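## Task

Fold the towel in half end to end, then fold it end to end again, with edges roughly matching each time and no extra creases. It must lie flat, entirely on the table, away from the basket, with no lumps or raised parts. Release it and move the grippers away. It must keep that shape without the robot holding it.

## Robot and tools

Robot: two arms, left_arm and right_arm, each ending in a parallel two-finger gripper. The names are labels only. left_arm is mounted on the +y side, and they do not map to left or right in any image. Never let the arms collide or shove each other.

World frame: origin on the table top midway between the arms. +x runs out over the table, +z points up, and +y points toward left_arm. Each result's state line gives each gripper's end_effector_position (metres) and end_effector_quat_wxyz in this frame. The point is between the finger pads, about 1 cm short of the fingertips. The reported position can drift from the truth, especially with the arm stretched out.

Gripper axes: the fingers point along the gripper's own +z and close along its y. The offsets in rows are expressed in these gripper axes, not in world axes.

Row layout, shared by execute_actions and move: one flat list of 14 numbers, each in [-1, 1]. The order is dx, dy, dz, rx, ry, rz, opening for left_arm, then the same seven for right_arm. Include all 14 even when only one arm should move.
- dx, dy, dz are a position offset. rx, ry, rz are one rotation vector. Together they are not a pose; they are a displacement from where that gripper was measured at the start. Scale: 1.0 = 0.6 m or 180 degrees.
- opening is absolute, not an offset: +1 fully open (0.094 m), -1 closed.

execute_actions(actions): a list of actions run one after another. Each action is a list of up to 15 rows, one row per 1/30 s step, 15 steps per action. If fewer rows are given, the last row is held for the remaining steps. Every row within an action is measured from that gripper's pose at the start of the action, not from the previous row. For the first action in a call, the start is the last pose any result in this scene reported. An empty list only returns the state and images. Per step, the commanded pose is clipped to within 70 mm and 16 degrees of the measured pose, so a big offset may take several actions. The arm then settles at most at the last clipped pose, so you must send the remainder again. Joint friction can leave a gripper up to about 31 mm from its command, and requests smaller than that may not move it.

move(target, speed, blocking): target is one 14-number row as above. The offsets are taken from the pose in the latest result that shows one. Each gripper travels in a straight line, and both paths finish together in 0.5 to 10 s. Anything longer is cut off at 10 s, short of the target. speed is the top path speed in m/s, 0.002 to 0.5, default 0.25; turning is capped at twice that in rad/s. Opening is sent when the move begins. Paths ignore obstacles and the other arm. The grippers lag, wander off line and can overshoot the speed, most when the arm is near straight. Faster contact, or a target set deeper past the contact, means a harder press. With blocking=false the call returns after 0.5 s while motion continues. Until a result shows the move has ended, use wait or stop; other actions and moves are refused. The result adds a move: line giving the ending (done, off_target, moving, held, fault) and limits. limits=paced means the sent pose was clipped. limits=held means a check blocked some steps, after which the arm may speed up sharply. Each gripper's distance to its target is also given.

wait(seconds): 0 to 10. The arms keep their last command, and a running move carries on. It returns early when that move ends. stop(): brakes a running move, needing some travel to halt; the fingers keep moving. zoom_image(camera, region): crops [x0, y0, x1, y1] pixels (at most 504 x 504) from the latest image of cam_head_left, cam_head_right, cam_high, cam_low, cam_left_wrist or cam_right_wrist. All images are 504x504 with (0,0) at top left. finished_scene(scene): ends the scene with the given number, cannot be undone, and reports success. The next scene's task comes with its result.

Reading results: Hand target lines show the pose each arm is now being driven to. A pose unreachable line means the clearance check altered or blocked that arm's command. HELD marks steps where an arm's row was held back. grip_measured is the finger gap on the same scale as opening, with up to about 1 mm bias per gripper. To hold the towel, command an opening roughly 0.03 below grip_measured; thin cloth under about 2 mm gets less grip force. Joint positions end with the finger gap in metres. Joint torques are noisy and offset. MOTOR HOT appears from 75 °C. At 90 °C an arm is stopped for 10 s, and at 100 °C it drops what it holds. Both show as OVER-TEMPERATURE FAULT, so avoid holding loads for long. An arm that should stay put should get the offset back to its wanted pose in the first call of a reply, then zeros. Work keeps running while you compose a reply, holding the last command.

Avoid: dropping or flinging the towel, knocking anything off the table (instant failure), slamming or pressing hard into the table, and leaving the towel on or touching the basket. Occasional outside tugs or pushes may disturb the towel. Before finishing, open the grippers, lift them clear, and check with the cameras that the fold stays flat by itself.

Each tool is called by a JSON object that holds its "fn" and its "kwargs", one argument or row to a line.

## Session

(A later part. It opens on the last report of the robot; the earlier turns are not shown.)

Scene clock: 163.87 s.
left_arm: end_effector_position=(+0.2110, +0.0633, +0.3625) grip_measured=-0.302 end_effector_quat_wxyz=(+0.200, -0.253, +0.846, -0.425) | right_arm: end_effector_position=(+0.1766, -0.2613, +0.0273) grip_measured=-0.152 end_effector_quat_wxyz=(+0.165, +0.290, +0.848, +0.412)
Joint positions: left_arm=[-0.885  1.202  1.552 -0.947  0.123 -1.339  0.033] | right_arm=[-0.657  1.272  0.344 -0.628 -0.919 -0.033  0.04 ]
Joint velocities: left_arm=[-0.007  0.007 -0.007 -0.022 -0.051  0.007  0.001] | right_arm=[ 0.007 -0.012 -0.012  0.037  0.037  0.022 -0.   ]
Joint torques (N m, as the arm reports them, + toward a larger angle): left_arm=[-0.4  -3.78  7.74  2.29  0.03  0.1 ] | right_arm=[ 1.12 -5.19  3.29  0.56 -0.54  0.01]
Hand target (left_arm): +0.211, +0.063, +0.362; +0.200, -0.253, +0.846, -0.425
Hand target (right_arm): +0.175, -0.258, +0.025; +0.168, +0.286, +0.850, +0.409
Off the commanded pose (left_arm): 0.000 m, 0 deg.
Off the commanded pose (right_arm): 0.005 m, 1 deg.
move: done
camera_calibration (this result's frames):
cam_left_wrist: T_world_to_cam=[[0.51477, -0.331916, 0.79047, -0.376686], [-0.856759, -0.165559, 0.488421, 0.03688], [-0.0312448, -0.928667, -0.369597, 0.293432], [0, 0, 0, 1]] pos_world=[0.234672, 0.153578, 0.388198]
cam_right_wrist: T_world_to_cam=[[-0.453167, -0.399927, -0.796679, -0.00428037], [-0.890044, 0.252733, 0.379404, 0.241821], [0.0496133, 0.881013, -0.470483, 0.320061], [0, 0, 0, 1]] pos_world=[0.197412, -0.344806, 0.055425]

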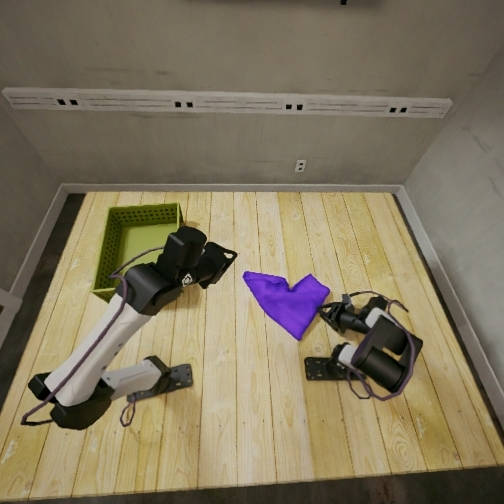

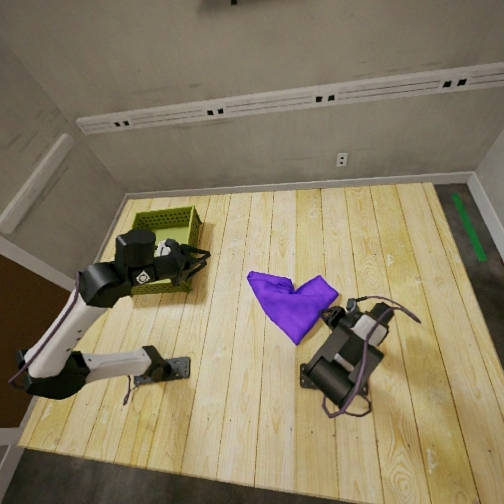

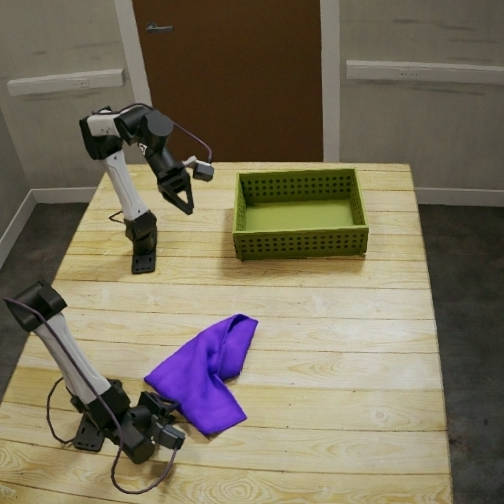

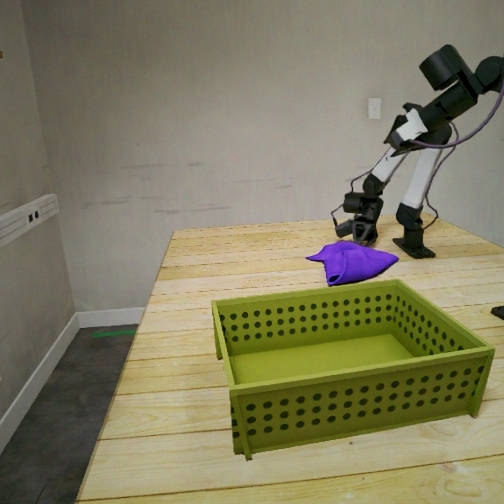

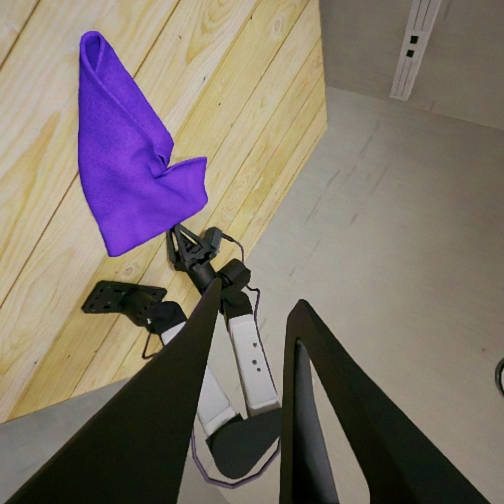

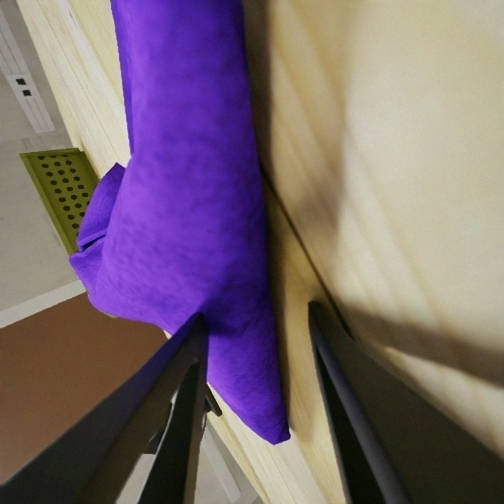

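{"fn": "move", "kwargs": {
  "target": [0,0,0,0,0,0,-0.3,0,0.035,0.045,0,0,0,-0.15],
  "speed": 0.06
}}

{"fn": "move", "kwargs": {
  "target": [0,0,0,0,0,0,-0.3,0,0,0,0,0,0,-1]
}}

{"fn": "move", "kwargs": {
  "target": [0,0,0,0,0,0,-0.3,-0.08,0.5,-0.3,0,0,0,-1],
  "speed": 0.15
}}

Scene clock: 166.50 s.
left_arm: end_effector_position=(+0.2110, +0.0633, +0.3625) grip_measured=-0.302 end_effector_quat_wxyz=(+0.200, -0.253, +0.846, -0.425) | right_arm: end_effector_position=(+0.2004, -0.2367, +0.0298) grip_measured=-0.152 end_effector_quat_wxyz=(+0.159, +0.294, +0.846, +0.416)
Joint positions: left_arm=[-0.885  1.202  1.552 -0.947  0.123 -1.339  0.033] | right_arm=[-0.424  1.208  0.301 -0.368 -0.888  0.344  0.04 ]
Joint velocities: left_arm=[-0.017 -0.017 -0.007 -0.037  0.007 -0.081 -0.   ] | right_arm=[ 0.017 -0.002 -0.002 -0.007  0.007  0.095  0.001]
Joint torques (N m, as the arm reports them, + toward a larger angle): left_arm=[-0.41 -3.77  7.76  2.28  0.03  0.09] | right_arm=[ 1.15 -5.23  3.85  1.02 -0.47  0.01]
Hand target (left_arm): +0.211, +0.063, +0.362; +0.200, -0.253, +0.846, -0.425
Hand target (right_arm): +0.198, -0.234, +0.028; +0.163, +0.289, +0.848, +0.414
Off the commanded pose (left_arm): 0.000 m, 0 deg.
Off the commanded pose (right_arm): 0.004 m, 1 deg.
move: done
camera_calibration (this result's frames):
cam_left_wrist: T_world_to_cam=[[0.51477, -0.331916, 0.79047, -0.376686], [-0.856759, -0.165559, 0.488421, 0.03688], [-0.0312448, -0.928667, -0.369597, 0.293432], [0, 0, 0, 1]] pos_world=[0.234672, 0.153578, 0.388198]
cam_right_wrist: T_world_to_cam=[[-0.460444, -0.388812, -0.798008, 0.0225239], [-0.886491, 0.248092, 0.39062, 0.253699], [0.0461011, 0.887285, -0.458911, 0.300168], [0, 0, 0, 1]] pos_world=[0.221435, -0.320517, 0.0566246]

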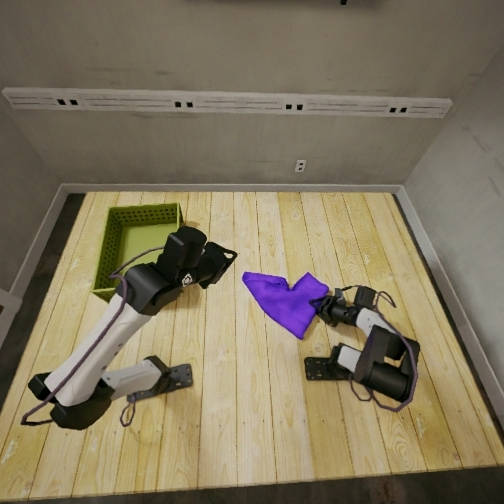

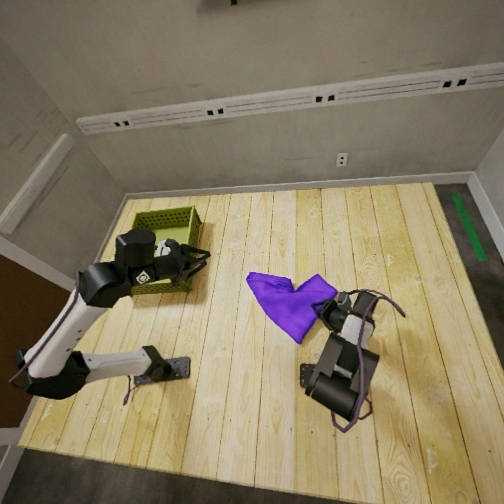

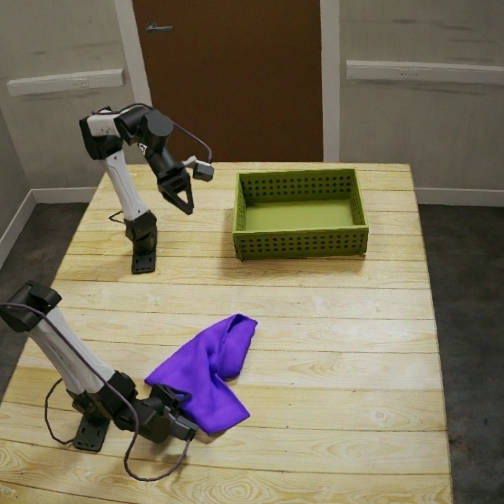

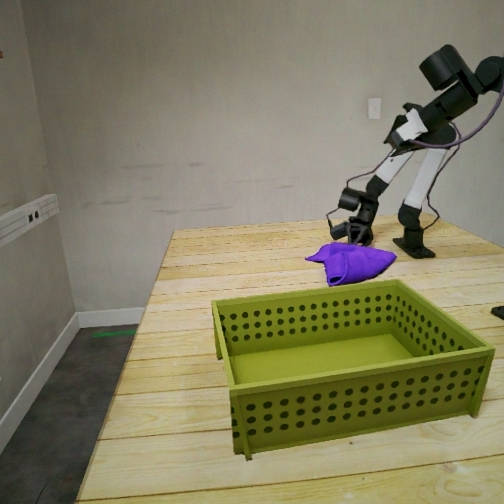

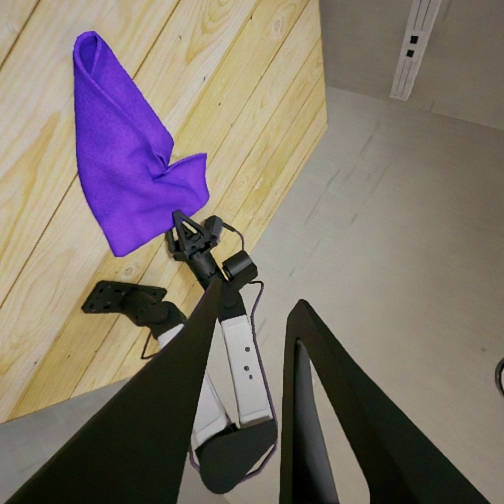

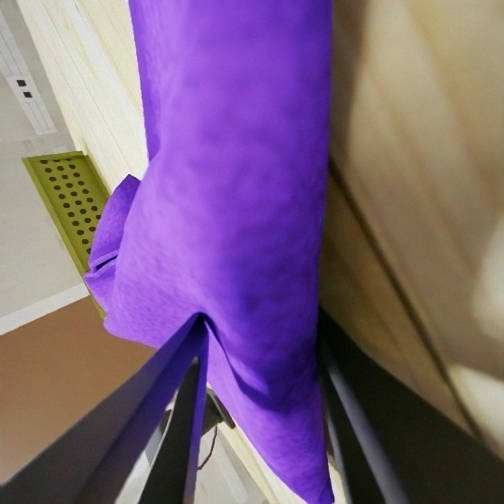

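Scene clock: 167.00 s.
left_arm: end_effector_position=(+0.2110, +0.0633, +0.3625) grip_measured=-0.302 end_effector_quat_wxyz=(+0.200, -0.253, +0.846, -0.425) | right_arm: end_effector_position=(+0.2004, -0.2367, +0.0298) grip_measured=-0.867 end_effector_quat_wxyz=(+0.159, +0.294, +0.846, +0.416)
Joint positions: left_arm=[-0.885  1.202  1.552 -0.947  0.123 -1.339  0.033] | right_arm=[-0.424  1.208  0.301 -0.368 -0.888  0.344  0.006]
Joint velocities: left_arm=[ 0.002 -0.002 -0.007  0.007  0.007  0.022 -0.001] | right_arm=[-0.007 -0.002 -0.002 -0.051 -0.037 -0.022  0.   ]
Joint torques (N m, as the arm reports them, + toward a larger angle): left_arm=[-0.41 -3.76  7.74  2.28  0.03  0.09] | right_arm=[ 0.15 -2.94  5.38  0.87 -0.53 -0.05]
Hand target (left_arm): +0.211, +0.063, +0.362; +0.200, -0.253, +0.846, -0.425
Hand target (right_arm): +0.200, -0.237, +0.030; +0.159, +0.294, +0.846, +0.416
Off the commanded pose (left_arm): 0.000 m, 0 deg.
Off the commanded pose (right_arm): 0.000 m, 0 deg.
move: done
camera_calibration (this result's frames):
cam_left_wrist: T_world_to_cam=[[0.51477, -0.331916, 0.79047, -0.376686], [-0.856759, -0.165559, 0.488421, 0.03688], [-0.0312448, -0.928667, -0.369597, 0.293432], [0, 0, 0, 1]] pos_world=[0.234672, 0.153578, 0.388198]
cam_right_wrist: T_world_to_cam=[[-0.460719, -0.38855, -0.797977, 0.0226402], [-0.886343, 0.248219, 0.390875, 0.253692], [0.0461984, 0.887365, -0.458748, 0.300162], [0, 0, 0, 1]] pos_world=[0.221422, -0.320527, 0.0566033]

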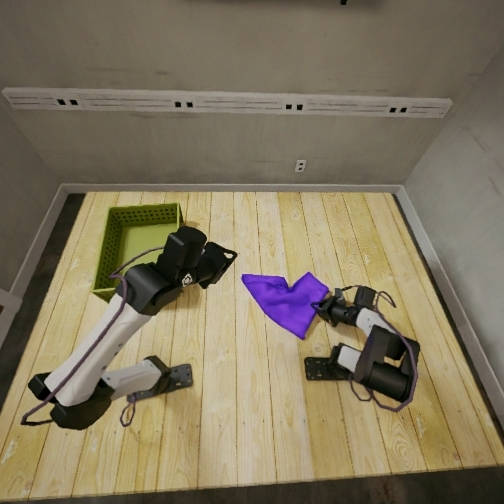

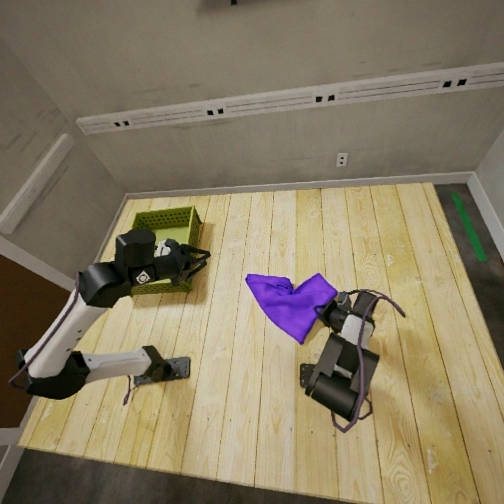

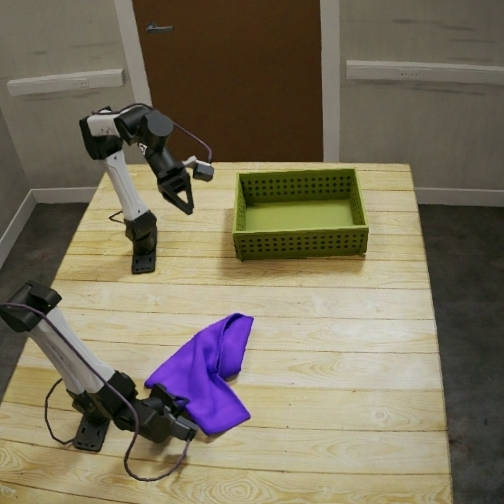

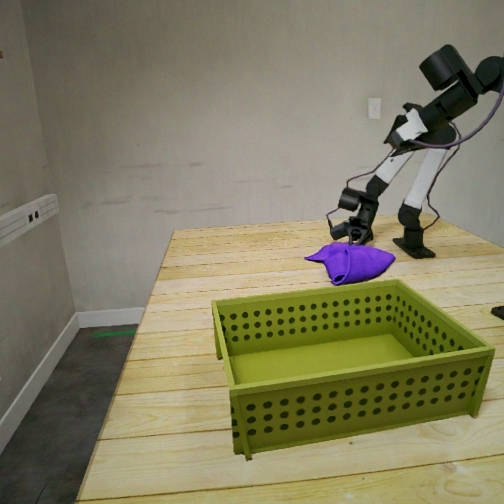

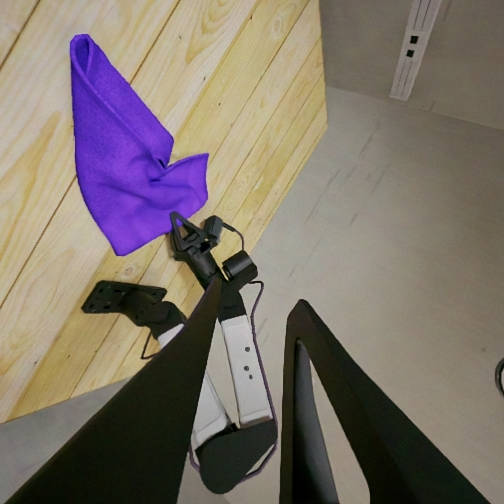

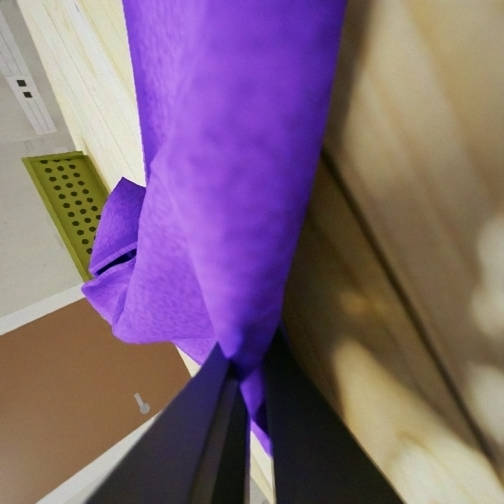

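Scene clock: 169.93 s.
left_arm: end_effector_position=(+0.2110, +0.0633, +0.3625) grip_measured=-0.302 end_effector_quat_wxyz=(+0.200, -0.253, +0.846, -0.425) | right_arm: end_effector_position=(+0.2511, -0.2322, +0.3769) grip_measured=-0.867 end_effector_quat_wxyz=(+0.178, +0.298, +0.840, +0.418)
Joint positions: left_arm=[-0.885  1.202  1.552 -0.947  0.123 -1.339  0.033] | right_arm=[-0.28   1.354  1.859 -1.564 -0.831  0.59   0.006]
Joint velocities: left_arm=[ 0.012 -0.002 -0.012 -0.007 -0.007  0.037 -0.001] | right_arm=[ 0.007 -0.002 -0.012  0.037 -0.022  0.139 -0.   ]
Joint torques (N m, as the arm reports them, + toward a larger angle): left_arm=[-0.39 -3.78  7.77  2.29  0.03  0.1 ] | right_arm=[ 1.04 -2.26  6.86  1.16 -0.49  0.04]
Hand target (left_arm): +0.211, +0.063, +0.362; +0.200, -0.253, +0.846, -0.425
Hand target (right_arm): +0.255, -0.230, +0.378; +0.171, +0.297, +0.840, +0.420
Off the commanded pose (left_arm): 0.000 m, 0 deg.
Off the commanded pose (right_arm): 0.004 m, 2 deg.
joint sent to its limit (right arm) — the command would take joint 4 (wrist pitch) past its lower limit, so that joint was sent only as far as its limit.
move: done
camera_calibration (this result's frames):
cam_left_wrist: T_world_to_cam=[[0.51477, -0.331916, 0.79047, -0.376686], [-0.856759, -0.165559, 0.488421, 0.03688], [-0.0312448, -0.928667, -0.369597, 0.293432], [0, 0, 0, 1]] pos_world=[0.234672, 0.153578, 0.388198]
cam_right_wrist: T_world_to_cam=[[-0.445921, -0.377992, -0.811342, 0.328466], [-0.891149, 0.272267, 0.362939, 0.179163], [0.0837136, 0.884869, -0.458257, 0.442908], [0, 0, 0, 1]] pos_world=[0.269054, -0.316538, 0.404438]

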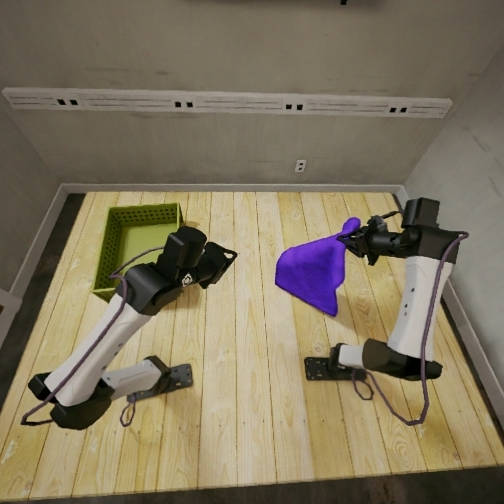

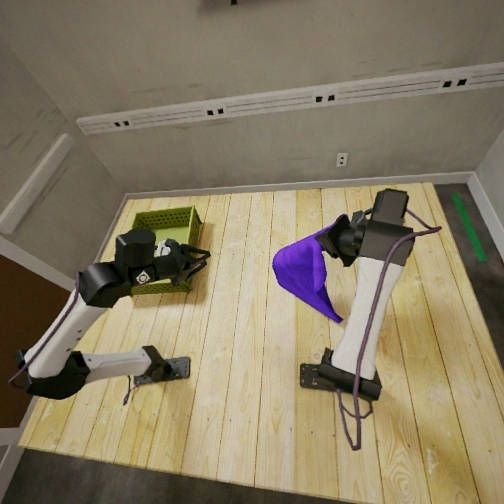

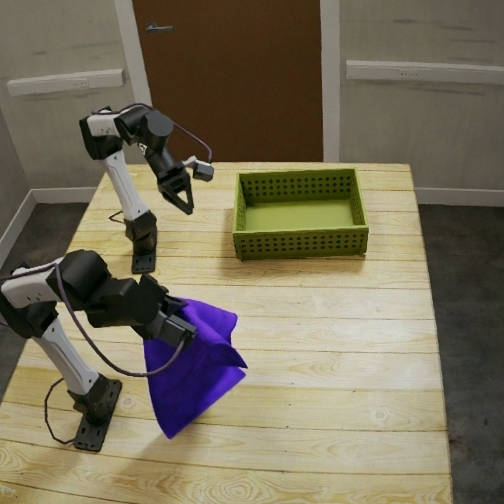

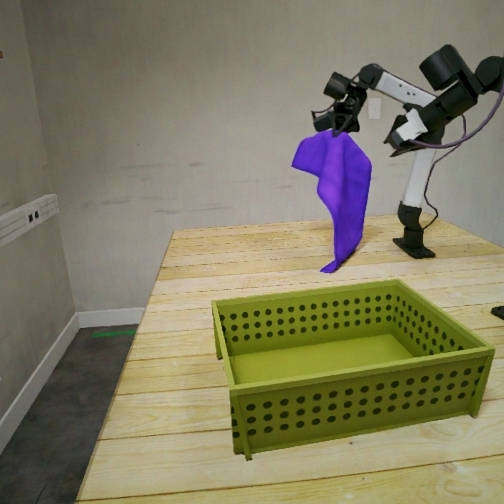

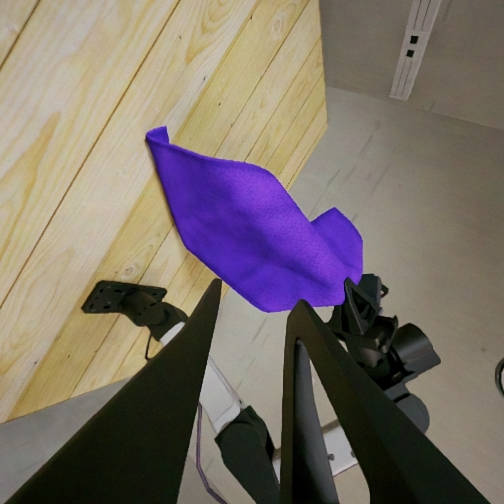

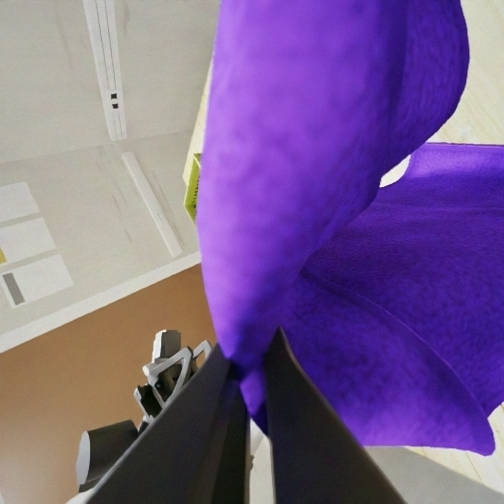

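{"fn": "move", "kwargs": {
  "target": [0,0,0,0,0,0,-0.3,0.175,0.2,0.287,0,0,0,-1],
  "speed": 0.15
}}

{"fn": "move", "kwargs": {
  "target": [0,0,0,0,0,0,-0.3,-0.406,-0.72,-0.105,0,0,0,-1],
  "speed": 0.15
}}

Scene clock: 174.13 s.
left_arm: end_effector_position=(+0.2110, +0.0633, +0.3625) grip_measured=-0.302 end_effector_quat_wxyz=(+0.200, -0.253, +0.846, -0.425) | right_arm: end_effector_position=(+0.3024, -0.0135, +0.3576) grip_measured=-0.867 end_effector_quat_wxyz=(+0.164, +0.303, +0.846, +0.407)
Joint positions: left_arm=[-0.885  1.202  1.552 -0.947  0.123 -1.339  0.033] | right_arm=[ 0.652  1.528  1.84  -0.987 -0.184  1.387  0.006]
Joint velocities: left_arm=[ 0.002  0.002  0.007 -0.037  0.037  0.007  0.   ] | right_arm=[ 0.007 -0.002  0.012  0.066  0.037  0.081 -0.   ]
Joint torques (N m, as the arm reports them, + toward a larger angle): left_arm=[-0.4  -3.77  7.75  2.29  0.04  0.09] | right_arm=[ 0.87 -6.54  8.35  1.99 -0.13  0.03]
Hand target (left_arm): +0.211, +0.063, +0.362; +0.200, -0.253, +0.846, -0.425
Hand target (right_arm): +0.308, -0.007, +0.368; +0.173, +0.299, +0.838, +0.421
Off the commanded pose (left_arm): 0.000 m, 0 deg.
Off the commanded pose (right_arm): 0.014 m, 2 deg.
move: off_target (right_arm)
camera_calibration (this result's frames):
cam_left_wrist: T_world_to_cam=[[0.51477, -0.331916, 0.79047, -0.376686], [-0.856759, -0.165559, 0.488421, 0.03688], [-0.0312448, -0.928667, -0.369597, 0.293432], [0, 0, 0, 1]] pos_world=[0.234672, 0.153578, 0.388198]
cam_right_wrist: T_world_to_cam=[[-0.472965, -0.389878, -0.790126, 0.418818], [-0.878743, 0.274019, 0.390799, 0.158621], [0.0641459, 0.879152, -0.472204, 0.247059], [0, 0, 0, 1]] pos_world=[0.321626, -0.0973794, 0.385592]

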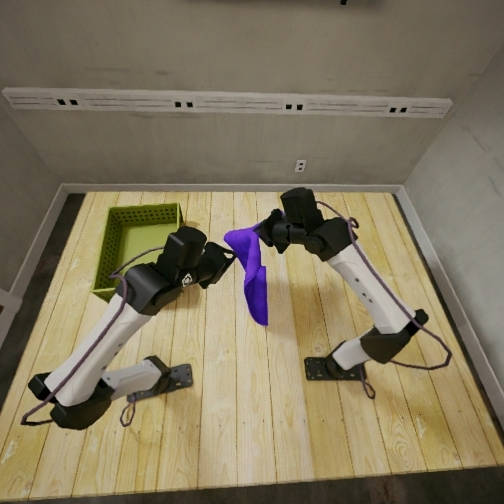

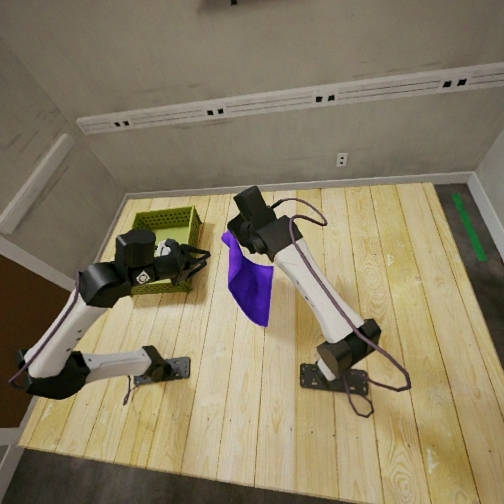

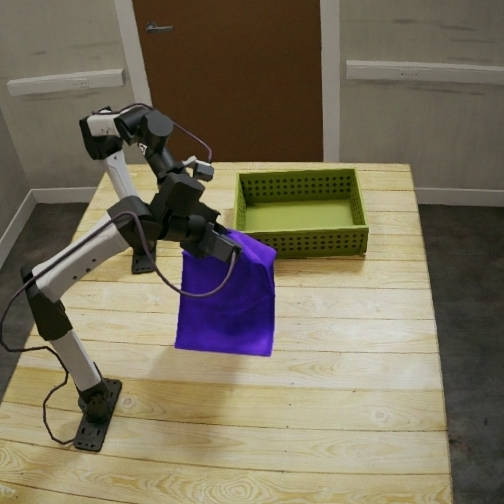

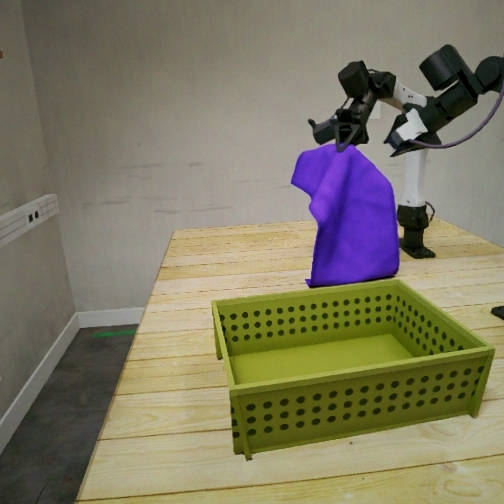

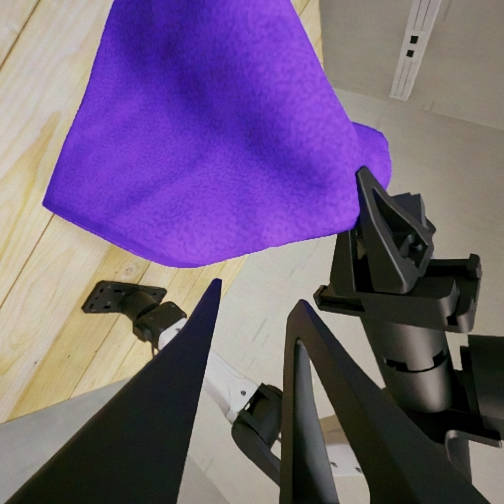

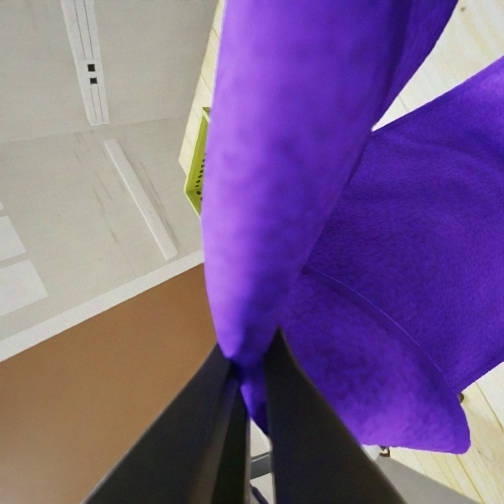

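Scene clock: 177.97 s.
left_arm: end_effector_position=(+0.2110, +0.0633, +0.3625) grip_measured=-0.302 end_effector_quat_wxyz=(+0.200, -0.253, +0.846, -0.425) | right_arm: end_effector_position=(+0.2900, -0.4170, +0.0651) grip_measured=-0.867 end_effector_quat_wxyz=(+0.168, +0.304, +0.849, +0.398)
Joint positions: left_arm=[-0.885  1.202  1.552 -0.947  0.123 -1.339  0.033] | right_arm=[-0.792  1.911  1.193 -0.965 -0.889 -0.201  0.006]
Joint velocities: left_arm=[-0.022 -0.012  0.002 -0.007  0.022  0.066 -0.   ] | right_arm=[ 0.002 -0.012 -0.007  0.051  0.037 -0.066  0.   ]
Joint torques (N m, as the arm reports them, + toward a larger angle): left_arm=[-0.4  -3.76  7.76  2.29  0.04  0.09] | right_arm=[-0.41 -9.29  6.96  0.03 -0.61 -0.09]
Hand target (left_arm): +0.211, +0.063, +0.362; +0.200, -0.253, +0.846, -0.425
Hand target (right_arm): +0.292, -0.422, +0.066; +0.170, +0.303, +0.848, +0.401
Off the commanded pose (left_arm): 0.000 m, 0 deg.
Off the commanded pose (right_arm): 0.002 m, 1 deg.
move: done
camera_calibration (this result's frames):
cam_left_wrist: T_world_to_cam=[[0.51477, -0.331916, 0.79047, -0.376686], [-0.856759, -0.165559, 0.488421, 0.03688], [-0.0312448, -0.928667, -0.369597, 0.293432], [0, 0, 0, 1]] pos_world=[0.234672, 0.153578, 0.388198]
cam_right_wrist: T_world_to_cam=[[-0.474877, -0.403171, -0.782269, 0.018988], [-0.877343, 0.286572, 0.384896, 0.377799], [0.0689978, 0.869097, -0.489806, 0.460075], [0, 0, 0, 1]] pos_world=[0.308732, -0.500461, 0.0947877]

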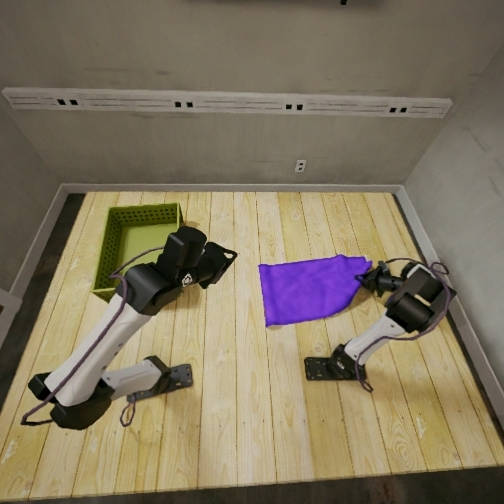

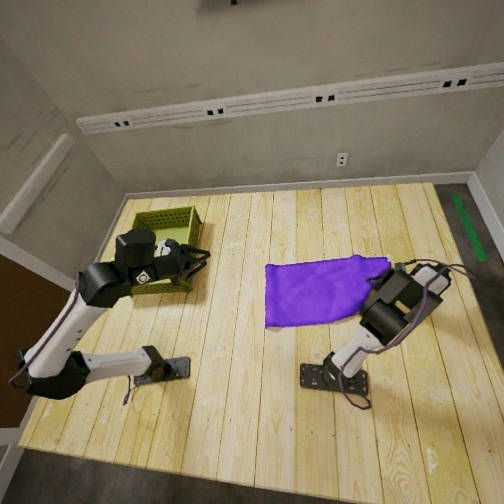

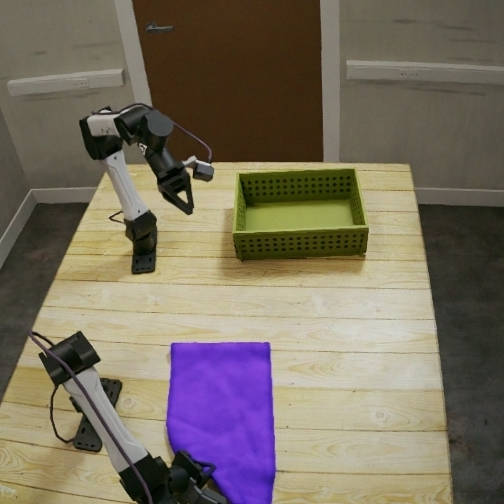

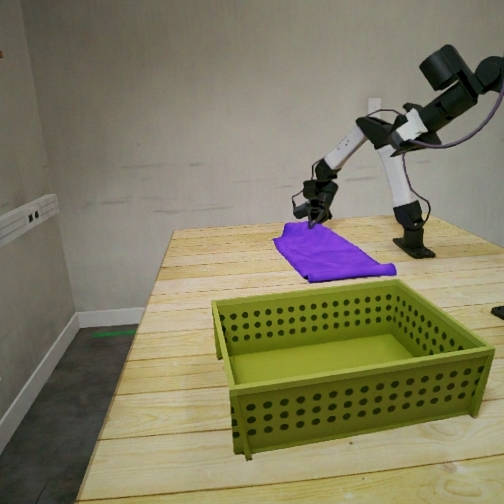

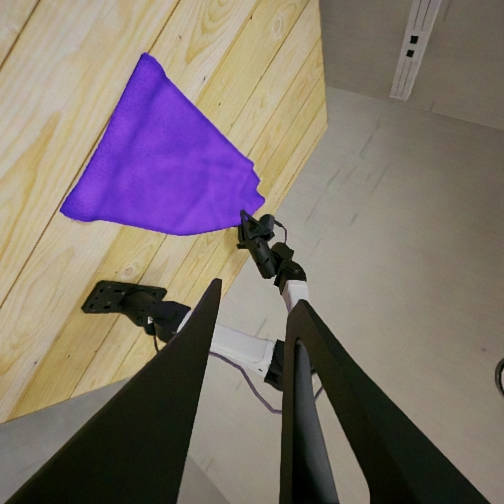

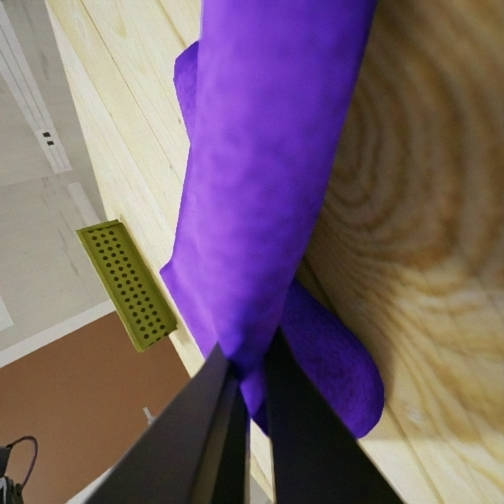

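{"fn": "move", "kwargs": {
  "target": [0,0,0,0,0,0,-0.3,0,0,0,0,0,0,-0.2]
}}

{"fn": "move", "kwargs": {
  "target": [0,0,0,0,0,0,-0.3,0,0.1,-0.25,0,0,0,-0.2]
}}

{"fn": "zoom_image", "kwargs": {
  "camera": "cam_head_right",
  "region": [250,220,430,360]
}}

Scene clock: 180.40 s.
left_arm: end_effector_position=(+0.2110, +0.0633, +0.3625) grip_measured=-0.302 end_effector_quat_wxyz=(+0.200, -0.253, +0.846, -0.425) | right_arm: end_effector_position=(+0.2896, -0.4167, +0.0652) grip_measured=-0.202 end_effector_quat_wxyz=(+0.168, +0.302, +0.849, +0.399)
Joint positions: left_arm=[-0.885  1.202  1.552 -0.947  0.123 -1.339  0.033] | right_arm=[-0.792  1.911  1.193 -0.968 -0.889 -0.205  0.037]
Joint velocities: left_arm=[-0.002 -0.002 -0.037 -0.022 -0.037 -0.037  0.   ] | right_arm=[ 0.007  0.007  0.002  0.022 -0.037  0.066 -0.001]
Joint torques (N m, as the arm reports them, + toward a larger angle): left_arm=[-0.41 -3.78  7.74  2.28  0.03  0.1 ] | right_arm=[  0.19 -10.82   5.27   0.19  -0.55  -0.01]
Hand target (left_arm): +0.211, +0.063, +0.362; +0.200, -0.253, +0.846, -0.425
Hand target (right_arm): +0.290, -0.417, +0.065; +0.168, +0.303, +0.849, +0.398
Off the commanded pose (left_arm): 0.000 m, 0 deg.
Off the commanded pose (right_arm): 0.000 m, 0 deg.
move: done
camera_calibration (this result's frames):
cam_left_wrist: T_world_to_cam=[[0.51477, -0.331916, 0.79047, -0.376686], [-0.856759, -0.165559, 0.488421, 0.03688], [-0.0312448, -0.928667, -0.369597, 0.293432], [0, 0, 0, 1]] pos_world=[0.234672, 0.153578, 0.388198]
cam_right_wrist: T_world_to_cam=[[-0.473332, -0.404599, -0.782468, 0.0179922], [-0.878331, 0.284356, 0.384287, 0.376792], [0.0670181, 0.869161, -0.489966, 0.460424], [0, 0, 0, 1]] pos_world=[0.308608, -0.500047, 0.0948744]

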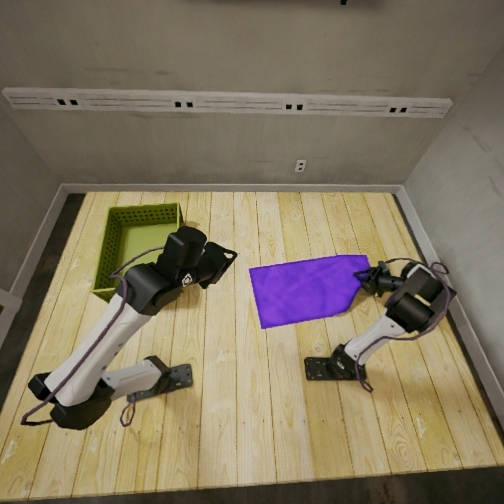

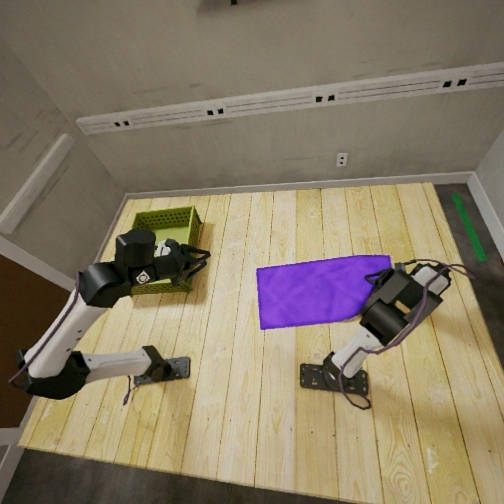

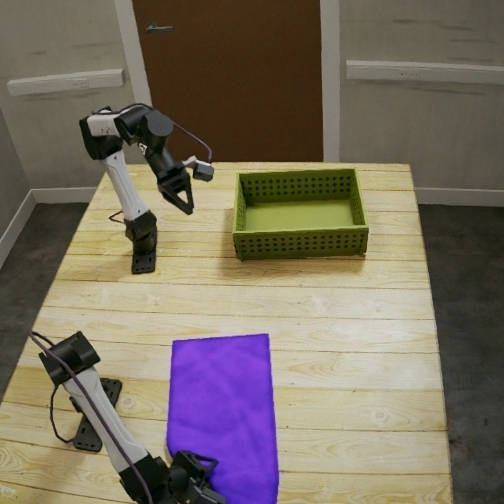

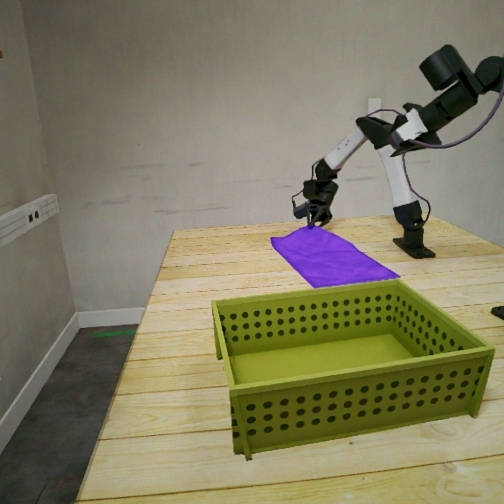

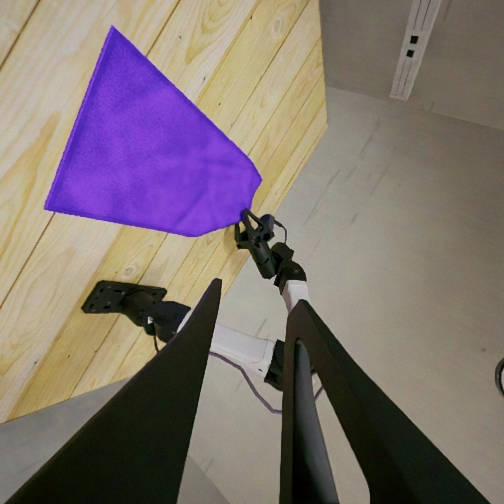

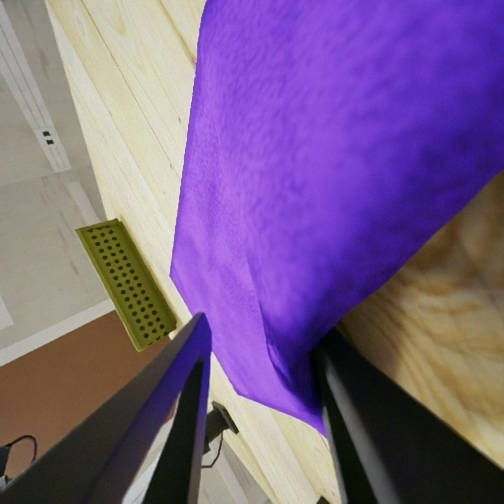

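Scene clock: 181.60 s.
left_arm: end_effector_position=(+0.2110, +0.0633, +0.3625) grip_measured=-0.302 end_effector_quat_wxyz=(+0.200, -0.253, +0.846, -0.425) | right_arm: end_effector_position=(+0.2371, -0.4709, +0.1987) grip_measured=-0.202 end_effector_quat_wxyz=(+0.214, +0.335, +0.843, +0.363)
Joint positions: left_arm=[-0.885  1.202  1.552 -0.947  0.123 -1.339  0.033] | right_arm=[-1.026  1.784  1.586 -1.556 -0.856 -0.396  0.037]
Joint velocities: left_arm=[ 0.012 -0.017 -0.012 -0.051 -0.007 -0.037  0.   ] | right_arm=[-0.012 -0.007 -0.017 -0.081  0.037 -0.066 -0.   ]
Joint torques (N m, as the arm reports them, + toward a larger angle): left_arm=[-0.39 -3.76  7.74  2.29  0.03  0.09] | right_arm=[ -0.44 -11.17   7.    -0.09  -0.5   -0.07]
Hand target (left_arm): +0.211, +0.063, +0.362; +0.200, -0.253, +0.846, -0.425
Hand target (right_arm): +0.234, -0.472, +0.206; +0.220, +0.334, +0.845, +0.355
Off the commanded pose (left_arm): 0.000 m, 0 deg.
Off the commanded pose (right_arm): 0.008 m, 8 deg.
joint sent to its limit (right arm) — the command would take joint 4 (wrist pitch) past its lower limit, so that joint was sent only as far as its limit.
move: off_target (right_arm)
camera_calibration (this result's frames):
cam_left_wrist: T_world_to_cam=[[0.51477, -0.331916, 0.79047, -0.376686], [-0.856759, -0.165559, 0.488421, 0.03688], [-0.0312448, -0.928667, -0.369597, 0.293432], [0, 0, 0, 1]] pos_world=[0.234672, 0.153578, 0.388198]
cam_right_wrist: T_world_to_cam=[[-0.490878, -0.408306, -0.769627, 0.0754852], [-0.853257, 0.403804, 0.329991, 0.355829], [0.176041, 0.818675, -0.546608, 0.538107], [0, 0, 0, 1]] pos_world=[0.245939, -0.553399, 0.234809]

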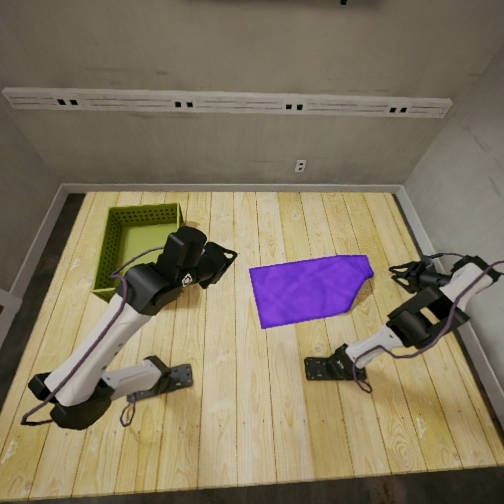

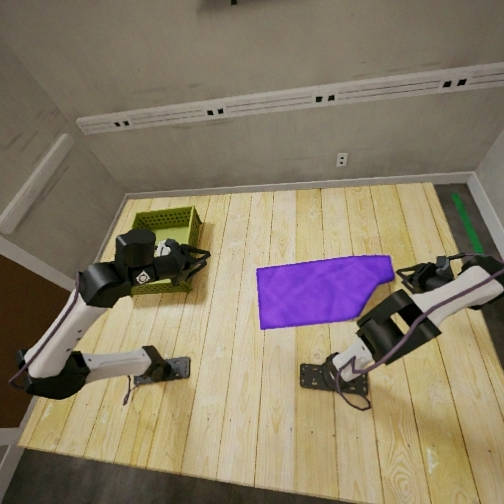

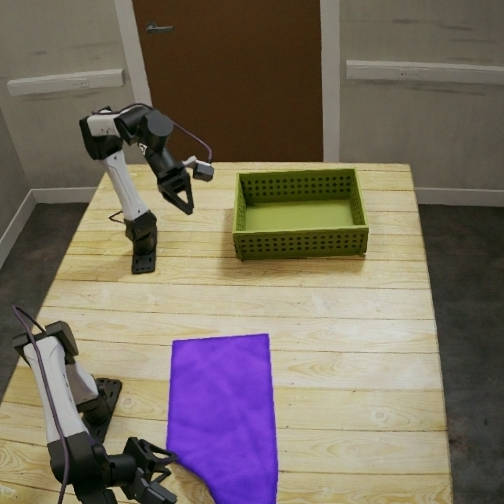

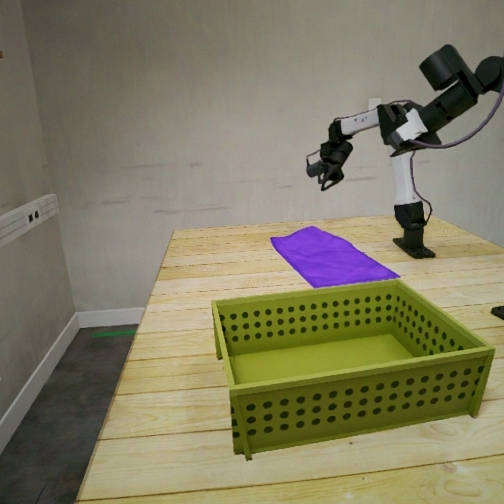

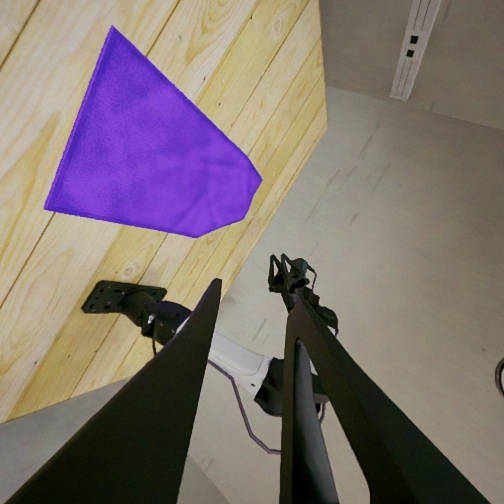

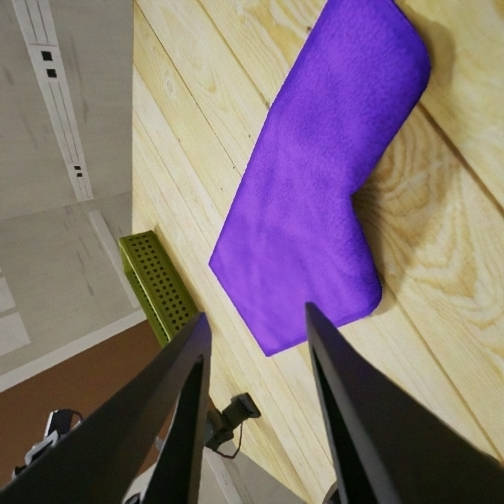

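Region (250, 220, 430, 360) of cam_head_right's 504x504 image, scaled by 2.800, with more detail than that image has.

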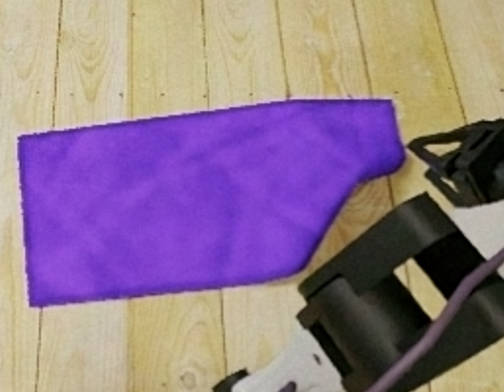

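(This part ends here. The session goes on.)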